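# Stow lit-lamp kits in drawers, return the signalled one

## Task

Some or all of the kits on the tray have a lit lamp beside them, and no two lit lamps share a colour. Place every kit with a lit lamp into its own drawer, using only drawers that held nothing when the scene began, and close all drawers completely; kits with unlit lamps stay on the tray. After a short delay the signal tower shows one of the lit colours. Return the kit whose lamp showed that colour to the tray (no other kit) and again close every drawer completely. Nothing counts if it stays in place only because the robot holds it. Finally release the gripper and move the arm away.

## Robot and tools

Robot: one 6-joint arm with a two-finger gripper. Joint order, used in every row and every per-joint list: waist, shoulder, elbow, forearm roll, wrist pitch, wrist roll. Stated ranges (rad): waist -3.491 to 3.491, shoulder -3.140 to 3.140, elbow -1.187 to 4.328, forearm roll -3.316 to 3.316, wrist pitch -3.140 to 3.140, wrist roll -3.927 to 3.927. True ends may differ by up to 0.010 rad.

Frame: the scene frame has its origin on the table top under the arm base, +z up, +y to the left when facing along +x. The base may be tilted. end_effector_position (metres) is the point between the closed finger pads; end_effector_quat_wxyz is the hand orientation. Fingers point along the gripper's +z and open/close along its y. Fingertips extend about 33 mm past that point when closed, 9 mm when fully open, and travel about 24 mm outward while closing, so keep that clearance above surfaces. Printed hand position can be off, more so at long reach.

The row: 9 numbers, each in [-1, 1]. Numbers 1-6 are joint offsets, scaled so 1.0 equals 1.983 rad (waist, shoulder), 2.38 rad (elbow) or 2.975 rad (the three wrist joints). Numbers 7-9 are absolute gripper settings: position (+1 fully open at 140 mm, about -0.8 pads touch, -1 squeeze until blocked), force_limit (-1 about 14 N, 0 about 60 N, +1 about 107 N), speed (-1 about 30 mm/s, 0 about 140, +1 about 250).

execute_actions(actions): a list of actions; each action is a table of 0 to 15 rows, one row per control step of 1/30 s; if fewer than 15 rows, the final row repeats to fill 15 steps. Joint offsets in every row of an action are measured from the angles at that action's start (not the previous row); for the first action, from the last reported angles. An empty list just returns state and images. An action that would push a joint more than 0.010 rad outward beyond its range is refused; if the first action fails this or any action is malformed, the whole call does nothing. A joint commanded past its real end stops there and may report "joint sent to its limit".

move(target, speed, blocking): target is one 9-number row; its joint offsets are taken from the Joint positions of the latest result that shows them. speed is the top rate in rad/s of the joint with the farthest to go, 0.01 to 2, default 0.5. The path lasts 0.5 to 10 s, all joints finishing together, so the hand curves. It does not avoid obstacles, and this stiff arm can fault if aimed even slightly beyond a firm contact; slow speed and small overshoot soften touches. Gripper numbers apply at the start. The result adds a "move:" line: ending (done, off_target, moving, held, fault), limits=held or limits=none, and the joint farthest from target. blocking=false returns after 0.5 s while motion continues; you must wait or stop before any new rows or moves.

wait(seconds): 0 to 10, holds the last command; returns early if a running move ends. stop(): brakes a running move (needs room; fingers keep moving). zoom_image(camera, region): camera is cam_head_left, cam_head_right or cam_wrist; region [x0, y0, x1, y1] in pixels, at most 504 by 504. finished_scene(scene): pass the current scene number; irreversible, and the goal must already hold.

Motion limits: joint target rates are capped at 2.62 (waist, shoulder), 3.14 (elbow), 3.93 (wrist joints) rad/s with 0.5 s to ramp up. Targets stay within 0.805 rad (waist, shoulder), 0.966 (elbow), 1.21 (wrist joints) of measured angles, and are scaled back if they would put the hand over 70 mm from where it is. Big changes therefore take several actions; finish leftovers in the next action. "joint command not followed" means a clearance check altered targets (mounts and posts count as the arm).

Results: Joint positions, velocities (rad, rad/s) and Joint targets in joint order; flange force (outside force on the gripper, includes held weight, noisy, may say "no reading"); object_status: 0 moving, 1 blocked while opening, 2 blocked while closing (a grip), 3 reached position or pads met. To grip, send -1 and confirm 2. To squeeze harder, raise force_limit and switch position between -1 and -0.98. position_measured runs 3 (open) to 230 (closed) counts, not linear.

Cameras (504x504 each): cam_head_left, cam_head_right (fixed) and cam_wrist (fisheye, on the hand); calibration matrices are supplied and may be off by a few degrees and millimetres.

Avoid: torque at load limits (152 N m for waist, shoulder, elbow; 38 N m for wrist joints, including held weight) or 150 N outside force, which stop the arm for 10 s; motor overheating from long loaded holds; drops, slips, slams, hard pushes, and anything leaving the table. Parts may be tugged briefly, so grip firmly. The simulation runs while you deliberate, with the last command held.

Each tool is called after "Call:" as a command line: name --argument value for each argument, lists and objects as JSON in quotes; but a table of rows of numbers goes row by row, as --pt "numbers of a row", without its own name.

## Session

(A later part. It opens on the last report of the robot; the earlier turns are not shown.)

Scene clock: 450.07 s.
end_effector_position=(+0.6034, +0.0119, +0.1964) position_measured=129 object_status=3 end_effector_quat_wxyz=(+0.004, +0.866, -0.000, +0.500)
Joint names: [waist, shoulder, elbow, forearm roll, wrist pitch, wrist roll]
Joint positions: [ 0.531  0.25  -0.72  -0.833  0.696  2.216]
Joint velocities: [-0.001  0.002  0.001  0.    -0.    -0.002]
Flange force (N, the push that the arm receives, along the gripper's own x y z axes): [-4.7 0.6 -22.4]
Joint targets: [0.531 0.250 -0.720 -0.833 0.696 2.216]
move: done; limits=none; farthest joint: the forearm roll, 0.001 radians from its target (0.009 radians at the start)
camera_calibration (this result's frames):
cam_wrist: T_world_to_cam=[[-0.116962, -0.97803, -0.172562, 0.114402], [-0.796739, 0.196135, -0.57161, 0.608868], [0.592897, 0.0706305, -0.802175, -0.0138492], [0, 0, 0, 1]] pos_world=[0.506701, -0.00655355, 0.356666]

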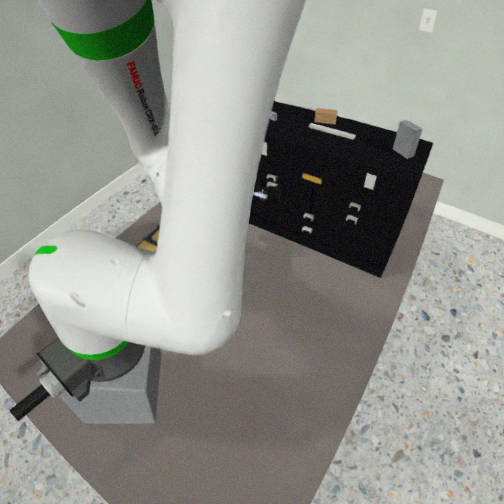

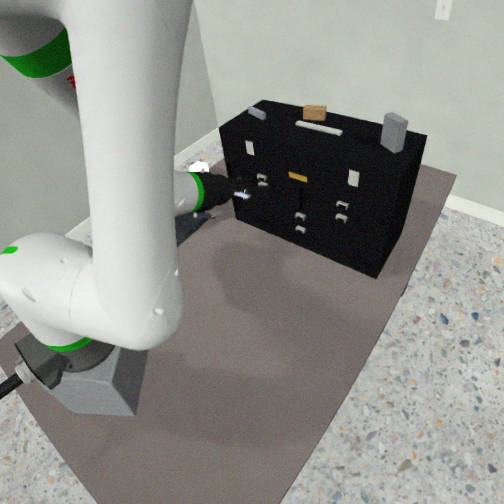

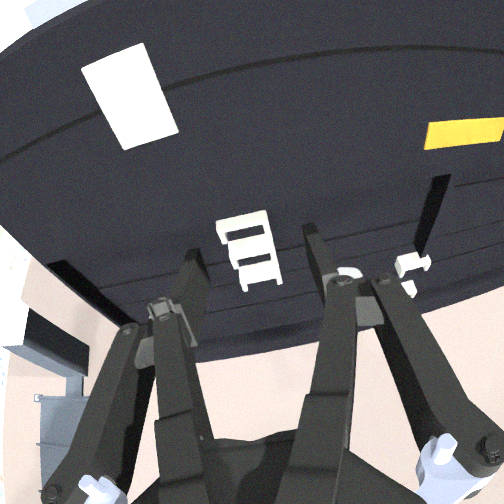

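Call:
move --target '[0.1214,-0.065,-0.111,-0.06,0.0607,-0.016,0,0,0]' --speed 0.3

Call:
finished_scene --scene 2

Scene clock: 453.03 s.
end_effector_position=(+0.4808, +0.0128, +0.1961) position_measured=129 object_status=3 end_effector_quat_wxyz=(+0.004, +0.866, -0.003, +0.500)
Joint names: [waist, shoulder, elbow, forearm roll, wrist pitch, wrist roll]
Joint positions: [ 0.772  0.121 -0.985 -1.012  0.876  2.169]
Joint velocities: [ 0.001  0.001 -0.    -0.001  0.     0.002]
Flange force (N, the push that the arm receives, along the gripper's own x y z axes): no reading
Joint targets: [0.772 0.121 -0.985 -1.012 0.876 2.169]
move: done; limits=none; farthest joint: the waist, 0.000 radians from its target (0.241 radians at the start)
camera_calibration (this result's frames):
cam_wrist: T_world_to_cam=[[-0.121339, -0.977306, -0.173636, 0.103223], [-0.795769, 0.200338, -0.571504, 0.510208], [0.59332, 0.0688283, -0.802019, 0.0583048], [0, 0, 0, 1]] pos_world=[0.383939, -0.00534644, 0.356271]

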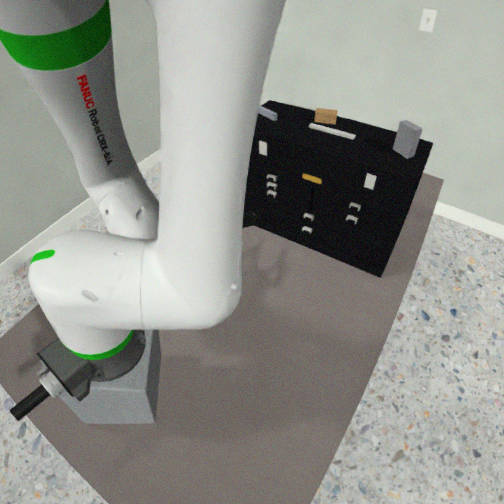

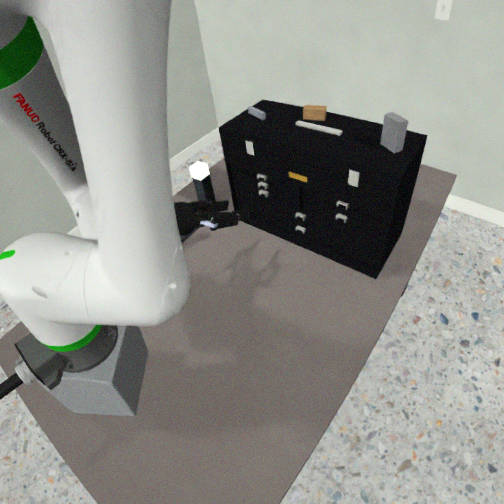

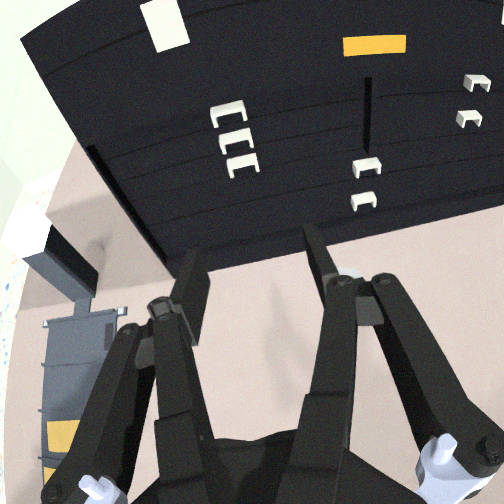

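The scene is finished: the task was done.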